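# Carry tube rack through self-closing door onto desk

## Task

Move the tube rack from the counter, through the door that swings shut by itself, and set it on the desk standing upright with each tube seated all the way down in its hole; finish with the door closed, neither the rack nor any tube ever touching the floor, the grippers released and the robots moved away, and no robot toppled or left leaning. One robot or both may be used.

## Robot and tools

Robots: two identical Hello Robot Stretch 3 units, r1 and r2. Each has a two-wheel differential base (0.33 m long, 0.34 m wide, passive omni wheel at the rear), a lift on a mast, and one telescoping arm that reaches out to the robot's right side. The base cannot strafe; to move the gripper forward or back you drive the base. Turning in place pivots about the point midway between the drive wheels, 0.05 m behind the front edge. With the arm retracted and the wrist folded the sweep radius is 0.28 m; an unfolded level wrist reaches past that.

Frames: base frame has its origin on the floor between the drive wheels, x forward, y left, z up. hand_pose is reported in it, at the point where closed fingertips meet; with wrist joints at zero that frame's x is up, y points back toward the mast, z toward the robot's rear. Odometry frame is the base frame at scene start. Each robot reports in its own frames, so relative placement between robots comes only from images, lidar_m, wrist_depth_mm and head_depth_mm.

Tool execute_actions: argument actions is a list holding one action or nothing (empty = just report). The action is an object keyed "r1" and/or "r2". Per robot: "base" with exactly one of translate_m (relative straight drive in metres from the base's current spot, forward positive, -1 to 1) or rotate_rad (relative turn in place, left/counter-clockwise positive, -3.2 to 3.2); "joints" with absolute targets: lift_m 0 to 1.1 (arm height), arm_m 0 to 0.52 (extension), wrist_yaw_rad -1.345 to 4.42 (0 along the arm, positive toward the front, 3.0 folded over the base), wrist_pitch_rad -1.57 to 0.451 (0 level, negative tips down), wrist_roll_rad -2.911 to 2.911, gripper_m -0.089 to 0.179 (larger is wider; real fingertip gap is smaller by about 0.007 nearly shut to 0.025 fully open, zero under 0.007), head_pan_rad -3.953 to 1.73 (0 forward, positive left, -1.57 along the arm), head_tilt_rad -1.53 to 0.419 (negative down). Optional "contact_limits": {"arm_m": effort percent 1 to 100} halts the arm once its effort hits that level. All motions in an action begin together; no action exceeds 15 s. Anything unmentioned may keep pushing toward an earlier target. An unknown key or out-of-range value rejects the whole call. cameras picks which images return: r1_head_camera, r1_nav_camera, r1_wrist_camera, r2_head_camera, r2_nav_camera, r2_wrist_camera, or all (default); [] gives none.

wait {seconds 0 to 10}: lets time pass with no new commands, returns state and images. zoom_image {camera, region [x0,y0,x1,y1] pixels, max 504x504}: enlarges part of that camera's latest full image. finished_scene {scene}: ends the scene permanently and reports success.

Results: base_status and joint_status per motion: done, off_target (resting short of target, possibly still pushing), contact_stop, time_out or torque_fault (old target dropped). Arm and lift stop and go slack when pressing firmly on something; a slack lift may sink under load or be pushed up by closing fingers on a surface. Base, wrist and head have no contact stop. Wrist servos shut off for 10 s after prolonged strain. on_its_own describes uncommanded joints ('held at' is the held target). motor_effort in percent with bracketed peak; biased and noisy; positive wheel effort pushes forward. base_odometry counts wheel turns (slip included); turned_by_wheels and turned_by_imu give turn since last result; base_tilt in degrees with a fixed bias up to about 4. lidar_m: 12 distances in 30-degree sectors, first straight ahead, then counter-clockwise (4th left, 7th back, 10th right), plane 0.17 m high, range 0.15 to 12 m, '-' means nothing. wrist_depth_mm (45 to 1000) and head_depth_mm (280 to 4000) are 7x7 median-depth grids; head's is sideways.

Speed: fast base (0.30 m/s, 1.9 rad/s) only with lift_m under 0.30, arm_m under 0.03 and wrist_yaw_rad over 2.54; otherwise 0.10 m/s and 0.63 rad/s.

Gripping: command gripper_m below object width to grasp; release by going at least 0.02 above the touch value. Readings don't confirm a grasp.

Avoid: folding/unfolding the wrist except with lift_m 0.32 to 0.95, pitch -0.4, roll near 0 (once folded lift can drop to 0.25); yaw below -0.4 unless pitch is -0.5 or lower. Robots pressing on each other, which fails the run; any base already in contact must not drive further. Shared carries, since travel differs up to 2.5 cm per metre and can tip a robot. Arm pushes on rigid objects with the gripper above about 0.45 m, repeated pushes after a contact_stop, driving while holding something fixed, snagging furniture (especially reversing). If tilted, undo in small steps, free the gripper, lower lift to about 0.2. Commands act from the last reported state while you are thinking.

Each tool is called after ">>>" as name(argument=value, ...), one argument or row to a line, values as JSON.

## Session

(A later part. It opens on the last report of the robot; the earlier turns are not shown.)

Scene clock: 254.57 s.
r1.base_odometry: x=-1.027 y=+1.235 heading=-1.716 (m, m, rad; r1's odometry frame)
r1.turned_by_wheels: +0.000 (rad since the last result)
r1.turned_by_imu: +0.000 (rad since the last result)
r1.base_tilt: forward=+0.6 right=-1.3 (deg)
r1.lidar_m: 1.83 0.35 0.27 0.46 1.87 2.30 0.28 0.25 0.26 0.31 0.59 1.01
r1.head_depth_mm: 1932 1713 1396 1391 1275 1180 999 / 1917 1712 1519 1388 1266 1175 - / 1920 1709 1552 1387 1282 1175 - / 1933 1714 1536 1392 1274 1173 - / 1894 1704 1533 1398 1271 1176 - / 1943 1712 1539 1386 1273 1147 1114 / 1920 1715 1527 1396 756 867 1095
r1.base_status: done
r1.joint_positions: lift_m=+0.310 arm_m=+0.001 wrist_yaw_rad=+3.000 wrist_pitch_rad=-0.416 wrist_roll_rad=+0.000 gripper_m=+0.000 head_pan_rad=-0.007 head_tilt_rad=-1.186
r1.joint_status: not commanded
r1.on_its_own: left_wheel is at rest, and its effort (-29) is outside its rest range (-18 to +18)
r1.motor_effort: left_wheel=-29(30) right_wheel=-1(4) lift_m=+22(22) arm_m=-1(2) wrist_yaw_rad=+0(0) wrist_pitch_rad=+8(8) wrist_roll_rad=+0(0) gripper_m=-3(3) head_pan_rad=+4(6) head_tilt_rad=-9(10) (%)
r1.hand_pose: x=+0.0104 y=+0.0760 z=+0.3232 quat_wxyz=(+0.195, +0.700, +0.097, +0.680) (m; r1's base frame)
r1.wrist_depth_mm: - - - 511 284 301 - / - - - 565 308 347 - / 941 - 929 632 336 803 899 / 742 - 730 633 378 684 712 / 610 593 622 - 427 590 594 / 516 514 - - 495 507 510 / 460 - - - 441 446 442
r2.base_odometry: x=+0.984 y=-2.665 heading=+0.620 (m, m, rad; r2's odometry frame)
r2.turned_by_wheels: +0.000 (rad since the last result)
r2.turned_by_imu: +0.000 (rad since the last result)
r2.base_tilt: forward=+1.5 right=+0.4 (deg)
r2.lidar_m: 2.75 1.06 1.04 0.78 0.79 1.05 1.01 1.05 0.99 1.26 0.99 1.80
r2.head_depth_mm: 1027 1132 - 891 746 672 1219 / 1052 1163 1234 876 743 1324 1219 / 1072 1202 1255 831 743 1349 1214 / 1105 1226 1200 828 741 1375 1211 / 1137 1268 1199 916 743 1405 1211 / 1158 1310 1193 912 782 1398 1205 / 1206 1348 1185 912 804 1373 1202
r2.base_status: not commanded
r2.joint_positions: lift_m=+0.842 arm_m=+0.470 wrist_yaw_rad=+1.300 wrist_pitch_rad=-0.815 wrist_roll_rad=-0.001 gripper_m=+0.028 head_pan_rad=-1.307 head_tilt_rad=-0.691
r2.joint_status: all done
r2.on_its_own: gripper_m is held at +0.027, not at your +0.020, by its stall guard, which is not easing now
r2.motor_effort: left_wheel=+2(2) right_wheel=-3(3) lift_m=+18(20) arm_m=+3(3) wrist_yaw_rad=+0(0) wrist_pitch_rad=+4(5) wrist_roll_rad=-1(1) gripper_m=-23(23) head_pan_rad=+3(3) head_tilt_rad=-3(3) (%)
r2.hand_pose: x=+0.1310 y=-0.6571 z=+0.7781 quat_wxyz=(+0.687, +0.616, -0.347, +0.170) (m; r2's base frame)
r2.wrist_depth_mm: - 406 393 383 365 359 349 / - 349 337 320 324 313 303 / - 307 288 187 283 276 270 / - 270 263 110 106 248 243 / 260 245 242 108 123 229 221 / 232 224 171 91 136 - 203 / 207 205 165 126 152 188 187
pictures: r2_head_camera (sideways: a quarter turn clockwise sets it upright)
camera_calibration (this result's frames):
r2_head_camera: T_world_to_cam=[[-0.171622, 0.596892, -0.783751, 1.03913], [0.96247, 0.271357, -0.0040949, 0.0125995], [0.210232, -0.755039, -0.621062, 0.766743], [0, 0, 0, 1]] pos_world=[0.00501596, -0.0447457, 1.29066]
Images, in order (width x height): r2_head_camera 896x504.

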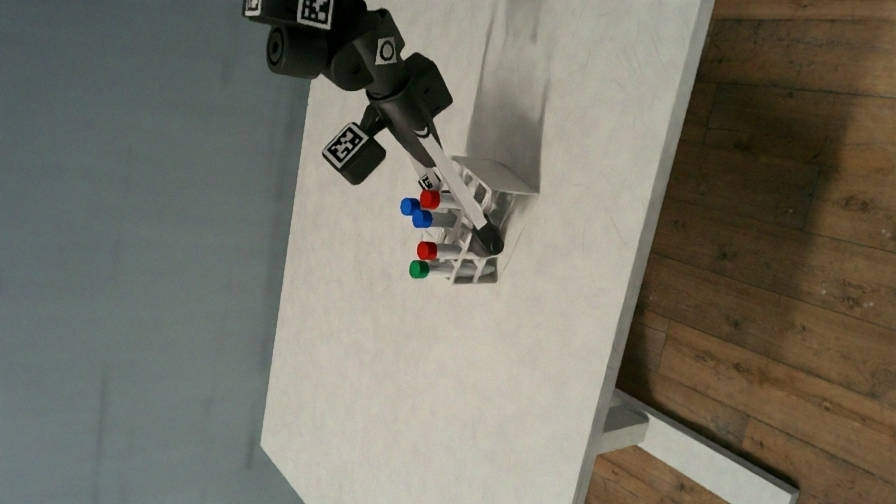

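>>> execute_actions(
  actions=[
    {"r2":{"joints":{"lift_m":0.836}},"r1":{"base":{"translate_m":0.05}}},
  ],
  cameras=[],
)

>>> execute_actions(
  actions=[
    {"r2":{"joints":{"gripper_m":0.15}},"r1":{"base":{"translate_m":0.05}}},
  ],
  cameras=["r2_wrist_camera"],
)

>>> execute_actions(
  actions=[
    {"r2":{"joints":{"lift_m":0.96}},"r1":{"base":{"translate_m":0.15}}},
  ],
  cameras=[],
)

>>> execute_actions(
  actions=[
    {"r2":{"base":{"translate_m":-0.2},"joints":{"arm_m":0.02,"head_pan_rad":-1.1}},"r1":{"base":{"translate_m":0.45},"joints":{"head_pan_rad":-3.0,"head_tilt_rad":-0.8}}},
  ],
  cameras=["r2_head_camera","r1_nav_camera"],
)

Scene clock: 267.47 s.
r1.base_odometry: x=-1.034 y=+1.185 heading=-1.716 (m, m, rad; r1's odometry frame)
r1.turned_by_wheels: -0.001 (rad since the last result)
r1.turned_by_imu: +0.000 (rad since the last result)
r1.base_tilt: forward=+0.6 right=-1.3 (deg)
r1.lidar_m: 1.78 2.29 0.25 0.25 2.04 2.30 0.28 0.26 0.26 0.33 0.64 0.97
r1.head_depth_mm: 1913 1708 1374 1396 1276 1178 1064 / 1915 1708 1516 1391 1277 1177 - / 1923 1707 1530 1396 1278 1178 - / 1939 1691 1536 1401 1281 1177 - / 1887 1718 1529 1396 1274 1181 - / 1920 1700 1539 1393 1282 1141 1120 / 1913 1712 1537 1399 1279 743 1095
r1.base_status: done
r1.joint_positions: lift_m=+0.310 arm_m=+0.001 wrist_yaw_rad=+3.000 wrist_pitch_rad=-0.416 wrist_roll_rad=+0.000 gripper_m=+0.000 head_pan_rad=-0.007 head_tilt_rad=-1.186
r1.joint_status: not commanded
r1.on_its_own: left_wheel is at rest, and its effort (-31) is outside its rest range (-18 to +18)
r1.motor_effort: left_wheel=-31(31) right_wheel=-1(2) lift_m=+23(23) arm_m=-2(1) wrist_yaw_rad=+0(0) wrist_pitch_rad=+8(8) wrist_roll_rad=+0(0) gripper_m=-2(3) head_pan_rad=+4(4) head_tilt_rad=-9(8) (%)
r1.hand_pose: x=+0.0104 y=+0.0760 z=+0.3232 quat_wxyz=(+0.195, +0.700, +0.097, +0.680) (m; r1's base frame)
r1.wrist_depth_mm: - - - 283 277 - - / - - - 315 305 - - / 930 - 907 345 338 891 906 / 745 - 737 387 384 712 711 / 604 588 621 - 447 593 589 / 515 515 - - 496 510 500 / 456 - - - 446 447 441
r2.base_odometry: x=+0.984 y=-2.665 heading=+0.620 (m, m, rad; r2's odometry frame)
r2.turned_by_wheels: +0.000 (rad since the last result)
r2.turned_by_imu: -0.001 (rad since the last result)
r2.base_tilt: forward=+1.4 right=+0.4 (deg)
r2.lidar_m: 2.76 1.06 1.04 0.78 0.79 1.05 1.01 1.05 0.99 1.26 1.00 1.80
r2.head_depth_mm: 1028 1135 - 890 742 673 1211 / 1054 1165 1242 862 743 1322 1219 / 1078 1198 1254 828 740 1351 1219 / 1106 1235 1197 828 741 1366 1208 / 1131 1265 1198 919 742 1402 1206 / 1160 1308 1195 916 784 1401 1207 / 1198 1342 1190 911 804 1371 1207
r2.base_status: not commanded
r2.joint_positions: lift_m=+0.837 arm_m=+0.470 wrist_yaw_rad=+1.300 wrist_pitch_rad=-0.793 wrist_roll_rad=+0.003 gripper_m=+0.028 head_pan_rad=-1.307 head_tilt_rad=-0.691
r2.joint_status: all done
r2.on_its_own: gripper_m is held at +0.027, not at your +0.020, by its stall guard, which is not easing now
r2.motor_effort: left_wheel=-2(2) right_wheel=+9(9) lift_m=+11(19) arm_m=+3(3) wrist_yaw_rad=+0(0) wrist_pitch_rad=-2(4) wrist_roll_rad=-2(2) gripper_m=-22(23) head_pan_rad=+3(3) head_tilt_rad=-3(3) (%)
r2.hand_pose: x=+0.1353 y=-0.6583 z=+0.7760 quat_wxyz=(+0.684, +0.612, -0.355, +0.176) (m; r2's base frame)
r2.wrist_depth_mm: - 420 414 390 378 367 357 / - 357 346 330 329 316 309 / - 310 294 187 287 281 272 / - 277 266 111 107 248 245 / 262 245 241 105 124 228 221 / 232 224 156 96 135 - 201 / 207 203 166 125 150 186 187
pictures: none
No camera images: the call's "cameras" was empty. Leave "cameras" out to get every camera's image.

Scene clock: 269.20 s.
r1.base_odometry: x=-1.041 y=+1.136 heading=-1.717 (m, m, rad; r1's odometry frame)
r1.turned_by_wheels: +0.000 (rad since the last result)
r1.turned_by_imu: +0.000 (rad since the last result)
r1.base_tilt: forward=+0.6 right=-1.4 (deg)
r1.lidar_m: 1.73 2.24 0.24 0.24 2.05 0.39 0.28 0.26 0.27 0.35 0.65 0.93
r1.head_depth_mm: 1914 1711 1366 1387 1274 1176 1092 / 1916 1704 1508 1397 1271 1175 - / 1920 1715 1539 1388 1280 1181 - / 1915 1701 1538 1396 1282 1177 - / 1869 1704 1528 1403 1278 1187 - / 1942 1726 1537 1393 1281 1150 1107 / 1927 1717 1531 1403 1274 737 1086
r1.base_status: done
r1.joint_positions: lift_m=+0.310 arm_m=+0.001 wrist_yaw_rad=+3.000 wrist_pitch_rad=-0.416 wrist_roll_rad=+0.000 gripper_m=+0.000 head_pan_rad=-0.007 head_tilt_rad=-1.186
r1.joint_status: not commanded
r1.on_its_own: left_wheel is at rest, and its effort (-32) is outside its rest range (-18 to +18)
r1.motor_effort: left_wheel=-32(31) right_wheel=-3(3) lift_m=+22(23) arm_m=-2(1) wrist_yaw_rad=+0(0) wrist_pitch_rad=+8(8) wrist_roll_rad=+0(0) gripper_m=-3(3) head_pan_rad=+5(5) head_tilt_rad=-8(9) (%)
r1.hand_pose: x=+0.0104 y=+0.0760 z=+0.3232 quat_wxyz=(+0.195, +0.700, +0.097, +0.680) (m; r1's base frame)
r1.wrist_depth_mm: - - - 259 285 - - / - - - 284 321 - - / 916 - 855 313 812 896 885 / 722 - 720 345 654 709 709 / 608 594 620 - 570 589 588 / 519 516 - - 504 509 510 / 463 - - - 439 442 442
r2.base_odometry: x=+0.984 y=-2.665 heading=+0.620 (m, m, rad; r2's odometry frame)
r2.turned_by_wheels: +0.000 (rad since the last result)
r2.turned_by_imu: +0.000 (rad since the last result)
r2.base_tilt: forward=+1.5 right=+0.4 (deg)
r2.lidar_m: 2.75 1.06 0.99 0.78 0.79 1.05 1.01 1.05 0.99 1.26 1.00 1.80
r2.head_depth_mm: 1027 1131 - 890 742 673 1212 / 1050 1165 1240 863 742 1319 1223 / 1084 1195 1255 823 742 1348 1218 / 1107 1232 1191 820 742 1380 1209 / 1128 1260 1194 913 740 1405 1213 / 1168 1300 1192 912 782 1406 1208 / 1194 1354 1188 914 803 1379 1207
r2.base_status: not commanded
r2.joint_positions: lift_m=+0.836 arm_m=+0.470 wrist_yaw_rad=+1.300 wrist_pitch_rad=-0.806 wrist_roll_rad=+0.001 gripper_m=+0.150 head_pan_rad=-1.307 head_tilt_rad=-0.691
r2.joint_status: all done
r2.motor_effort: left_wheel=+0(2) right_wheel=-2(9) lift_m=+17(17) arm_m=+3(3) wrist_yaw_rad=+0(1) wrist_pitch_rad=+2(2) wrist_roll_rad=-1(2) gripper_m=+0(94) head_pan_rad=+3(3) head_tilt_rad=-2(3) (%)
r2.hand_pose: x=+0.1328 y=-0.6576 z=+0.7736 quat_wxyz=(+0.686, +0.614, -0.350, +0.173) (m; r2's base frame)
r2.wrist_depth_mm: - 404 388 380 364 351 343 / - 344 329 316 314 310 298 / - 303 285 179 190 273 265 / - 270 259 107 104 242 239 / 253 242 233 95 131 223 218 / 225 224 210 111 134 203 201 / 204 195 191 128 123 184 179
pictures: r2_wrist_camera
camera_calibration (this result's frames):
r2_wrist_camera: T_world_to_cam=[[-0.276373, -0.958838, -0.0651738, -0.533607], [-0.764344, 0.260408, -0.589886, 0.767659], [0.582577, -0.113213, -0.804852, 0.638576], [0, 0, 0, 1]] pos_world=[0.0672613, -0.639252, 0.932013]
Images, in order (width x height): r2_wrist_camera 644x364.

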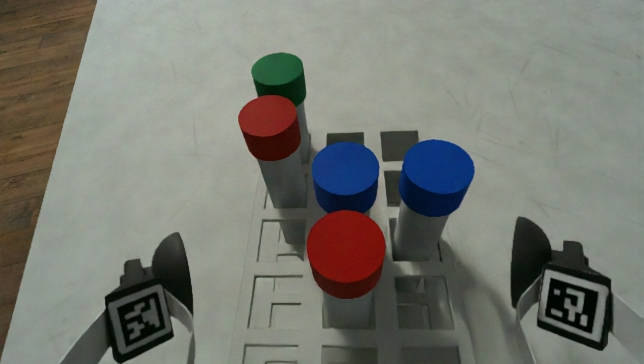

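Scene clock: 271.67 s.
r1.base_odometry: x=-1.063 y=+0.987 heading=-1.717 (m, m, rad; r1's odometry frame)
r1.turned_by_wheels: -0.001 (rad since the last result)
r1.turned_by_imu: +0.000 (rad since the last result)
r1.base_tilt: forward=+0.6 right=-1.3 (deg)
r1.lidar_m: 1.58 2.09 2.40 0.24 0.24 0.33 0.27 0.27 0.30 0.47 1.52 0.81
r1.head_depth_mm: 1932 1703 1358 1339 1275 1178 1090 / 1913 1717 1542 1389 1278 1172 - / 1934 1699 1537 1389 1274 1181 - / 1909 1713 1545 1392 1275 1174 - / 1837 1684 1534 1393 1282 1177 - / 1898 1717 1548 1401 1274 1180 1106 / 1885 1704 1540 1401 1277 1175 751
r1.base_status: translate_m off_target (by the wheels' count: +0.1501 of +0.1500)
r1.joint_positions: lift_m=+0.310 arm_m=+0.001 wrist_yaw_rad=+3.000 wrist_pitch_rad=-0.416 wrist_roll_rad=+0.000 gripper_m=+0.000 head_pan_rad=-0.007 head_tilt_rad=-1.186
r1.joint_status: not commanded
r1.on_its_own: left_wheel is at rest, and its effort (-39) is outside its rest range (-18 to +18)
r1.motor_effort: left_wheel=-39(40) right_wheel=-7(6) lift_m=+22(22) arm_m=-2(1) wrist_yaw_rad=+0(0) wrist_pitch_rad=+8(8) wrist_roll_rad=+0(0) gripper_m=-3(3) head_pan_rad=+5(5) head_tilt_rad=-9(8) (%)
r1.hand_pose: x=+0.0104 y=+0.0760 z=+0.3232 quat_wxyz=(+0.195, +0.700, +0.097, +0.680) (m; r1's base frame)
r1.wrist_depth_mm: - 235 256 - - - - / - - 277 - - - - / 924 - 297 889 895 916 885 / 735 - 330 724 723 727 715 / 610 603 364 - 592 590 595 / 525 517 - - 509 509 510 / 457 - - - 450 450 441
r2.base_odometry: x=+0.984 y=-2.665 heading=+0.620 (m, m, rad; r2's odometry frame)
r2.turned_by_wheels: +0.000 (rad since the last result)
r2.turned_by_imu: +0.000 (rad since the last result)
r2.base_tilt: forward=+1.4 right=+0.4 (deg)
r2.lidar_m: 2.75 1.06 0.86 0.77 0.79 1.05 1.01 1.05 0.99 1.26 0.99 1.80
r2.head_depth_mm: 1028 - 1107 920 744 670 1215 / 1050 1157 1108 920 743 1320 1214 / 1087 1186 1258 831 739 1345 1208 / 1102 1230 1198 820 739 1371 1211 / 1132 1266 1196 912 743 1409 1209 / 1165 1303 1189 909 785 1397 1207 / 1201 1344 1189 909 803 1378 1207
r2.base_status: not commanded
r2.joint_positions: lift_m=+0.960 arm_m=+0.470 wrist_yaw_rad=+1.300 wrist_pitch_rad=-0.807 wrist_roll_rad=+0.001 gripper_m=+0.150 head_pan_rad=-1.307 head_tilt_rad=-0.691
r2.joint_status: all done
r2.motor_effort: left_wheel=+0(0) right_wheel=-2(2) lift_m=+37(39) arm_m=+3(3) wrist_yaw_rad=+0(0) wrist_pitch_rad=+2(2) wrist_roll_rad=-1(1) gripper_m=+0(0) head_pan_rad=+3(3) head_tilt_rad=-3(3) (%)
r2.hand_pose: x=+0.1326 y=-0.6576 z=+0.8966 quat_wxyz=(+0.686, +0.615, -0.350, +0.172) (m; r2's base frame)
r2.wrist_depth_mm: - - 625 606 589 560 560 / - - 546 518 501 488 478 / - - 466 460 450 435 426 / - 447 413 413 397 391 380 / - - 379 357 362 359 347 / - - 342 254 319 325 322 / - 313 313 241 293 296 287
pictures: none
No camera images: the call's "cameras" was empty. Leave "cameras" out to get every camera's image.

Scene clock: 277.33 s.
r1.base_odometry: x=-1.129 y=+0.542 heading=-1.717 (m, m, rad; r1's odometry frame)
r1.turned_by_wheels: +0.000 (rad since the last result)
r1.turned_by_imu: +0.002 (rad since the last result)
r1.base_tilt: forward=+0.5 right=-1.3 (deg)
r1.lidar_m: 1.13 1.62 2.18 1.98 0.66 0.51 0.53 0.54 0.73 1.46 0.69 1.53
r1.head_depth_mm: 423 475 544 634 759 888 1064 / 428 481 551 645 777 975 1142 / 433 490 560 655 791 998 1166 / 440 494 569 667 812 1030 1158 / 444 502 578 681 827 1059 1161 / 450 509 589 694 847 1089 1150 / 454 514 598 709 873 1122 1163
r1.base_status: done
r1.joint_positions: lift_m=+0.310 arm_m=+0.001 wrist_yaw_rad=+3.000 wrist_pitch_rad=-0.416 wrist_roll_rad=+0.000 gripper_m=+0.000 head_pan_rad=-2.993 head_tilt_rad=-0.804
r1.joint_status: all done
r1.motor_effort: left_wheel=+0(30) right_wheel=-2(5) lift_m=+23(23) arm_m=-1(2) wrist_yaw_rad=+0(0) wrist_pitch_rad=+8(8) wrist_roll_rad=+0(0) gripper_m=-3(3) head_pan_rad=-4(55) head_tilt_rad=+3(35) (%)
r1.hand_pose: x=+0.0104 y=+0.0760 z=+0.3232 quat_wxyz=(+0.195, +0.700, +0.097, +0.680) (m; r1's base frame)
r1.wrist_depth_mm: - - - - - - - / 741 - - - - - - / 746 - 923 890 911 900 907 / 715 - 726 719 712 712 713 / 611 599 620 - 595 604 590 / 514 513 - - 503 505 509 / 457 - - - 444 446 446
r2.base_odometry: x=+0.821 y=-2.781 heading=+0.620 (m, m, rad; r2's odometry frame)
r2.turned_by_wheels: +0.000 (rad since the last result)
r2.turned_by_imu: +0.000 (rad since the last result)
r2.base_tilt: forward=+1.4 right=+0.4 (deg)
r2.lidar_m: 2.87 0.69 0.88 0.76 0.80 0.84 0.81 0.85 0.88 1.25 1.12 1.15
r2.head_depth_mm: 1049 1149 1210 919 745 656 - / 1088 1207 1196 916 746 668 - / 1139 1269 1201 916 765 - - / 1190 1328 1199 832 761 1349 1238 / 1248 1400 1194 883 808 1414 1214 / 1323 1467 1192 912 1523 1404 1232 / 1378 1565 1187 919 1618 1388 1208
r2.base_status: done
r2.joint_positions: lift_m=+0.960 arm_m=+0.020 wrist_yaw_rad=+1.300 wrist_pitch_rad=-0.807 wrist_roll_rad=+0.000 gripper_m=+0.150 head_pan_rad=-1.107 head_tilt_rad=-0.691
r2.joint_status: all done
r2.motor_effort: left_wheel=+2(3) right_wheel=-2(10) lift_m=+38(38) arm_m=-3(2) wrist_yaw_rad=+0(0) wrist_pitch_rad=+2(2) wrist_roll_rad=-1(1) gripper_m=+0(0) head_pan_rad=+3(17) head_tilt_rad=-4(3) (%)
r2.hand_pose: x=+0.1326 y=-0.2082 z=+0.8966 quat_wxyz=(+0.686, +0.615, -0.349, +0.172) (m; r2's base frame)
r2.wrist_depth_mm: - - - - 623 566 458 / - - - - - 494 471 / - - - - - 450 424 / - - - - - - 384 / 818 - - - - - 351 / 935 957 - - - - 324 / - - - - 999 971 930
pictures: r1_nav_camera (sideways: a quarter turn counterclockwise sets it upright), r2_head_camera (sideways: a quarter turn clockwise sets it upright)
camera_calibration (this result's frames):
r1_nav_camera: T_world_to_cam=[[-0.694426, -0.145764, 0.704646, -0.869951], [-0.167039, 0.985172, 0.0391778, 0.00952901], [-0.699908, -0.090497, -0.708477, 0.887725], [0, 0, 0, 1]] pos_world=[0.0188012, -0.0558586, 1.24157]
r2_head_camera: T_world_to_cam=[[-0.286897, 0.550863, -0.783735, 1.03981], [0.889288, 0.457328, -0.00409461, 0.0130456], [0.356169, -0.698141, -0.621082, 0.765879], [0, 0, 0, 1]] pos_world=[0.0139353, -0.0440674, 1.29066]
Images, in order (width x height): r1_nav_camera 672x504, r2_head_camera 896x504.

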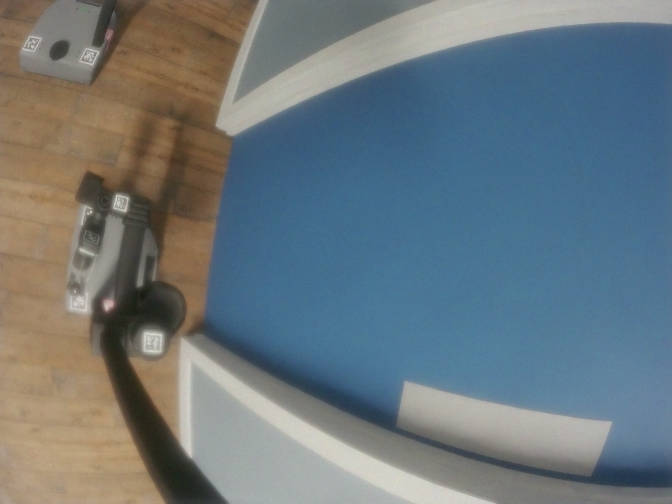

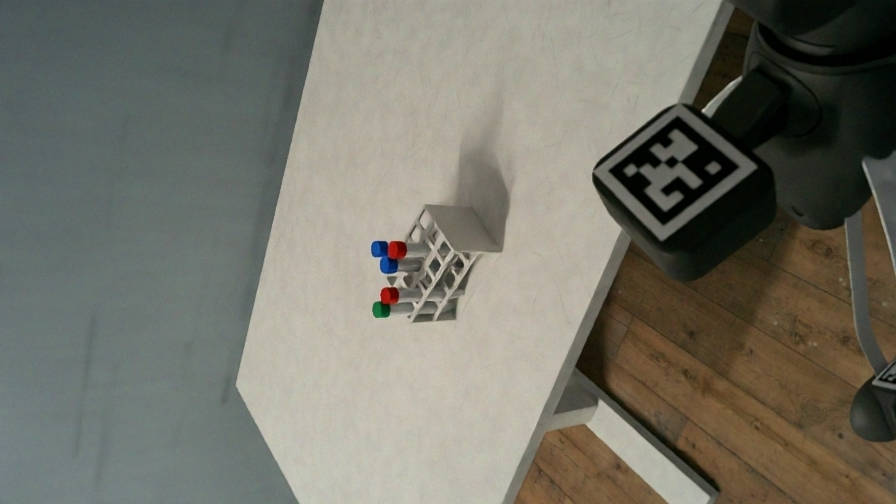

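>>> finished_scene(
  scene=1,
)

The scene is finished: the task was done.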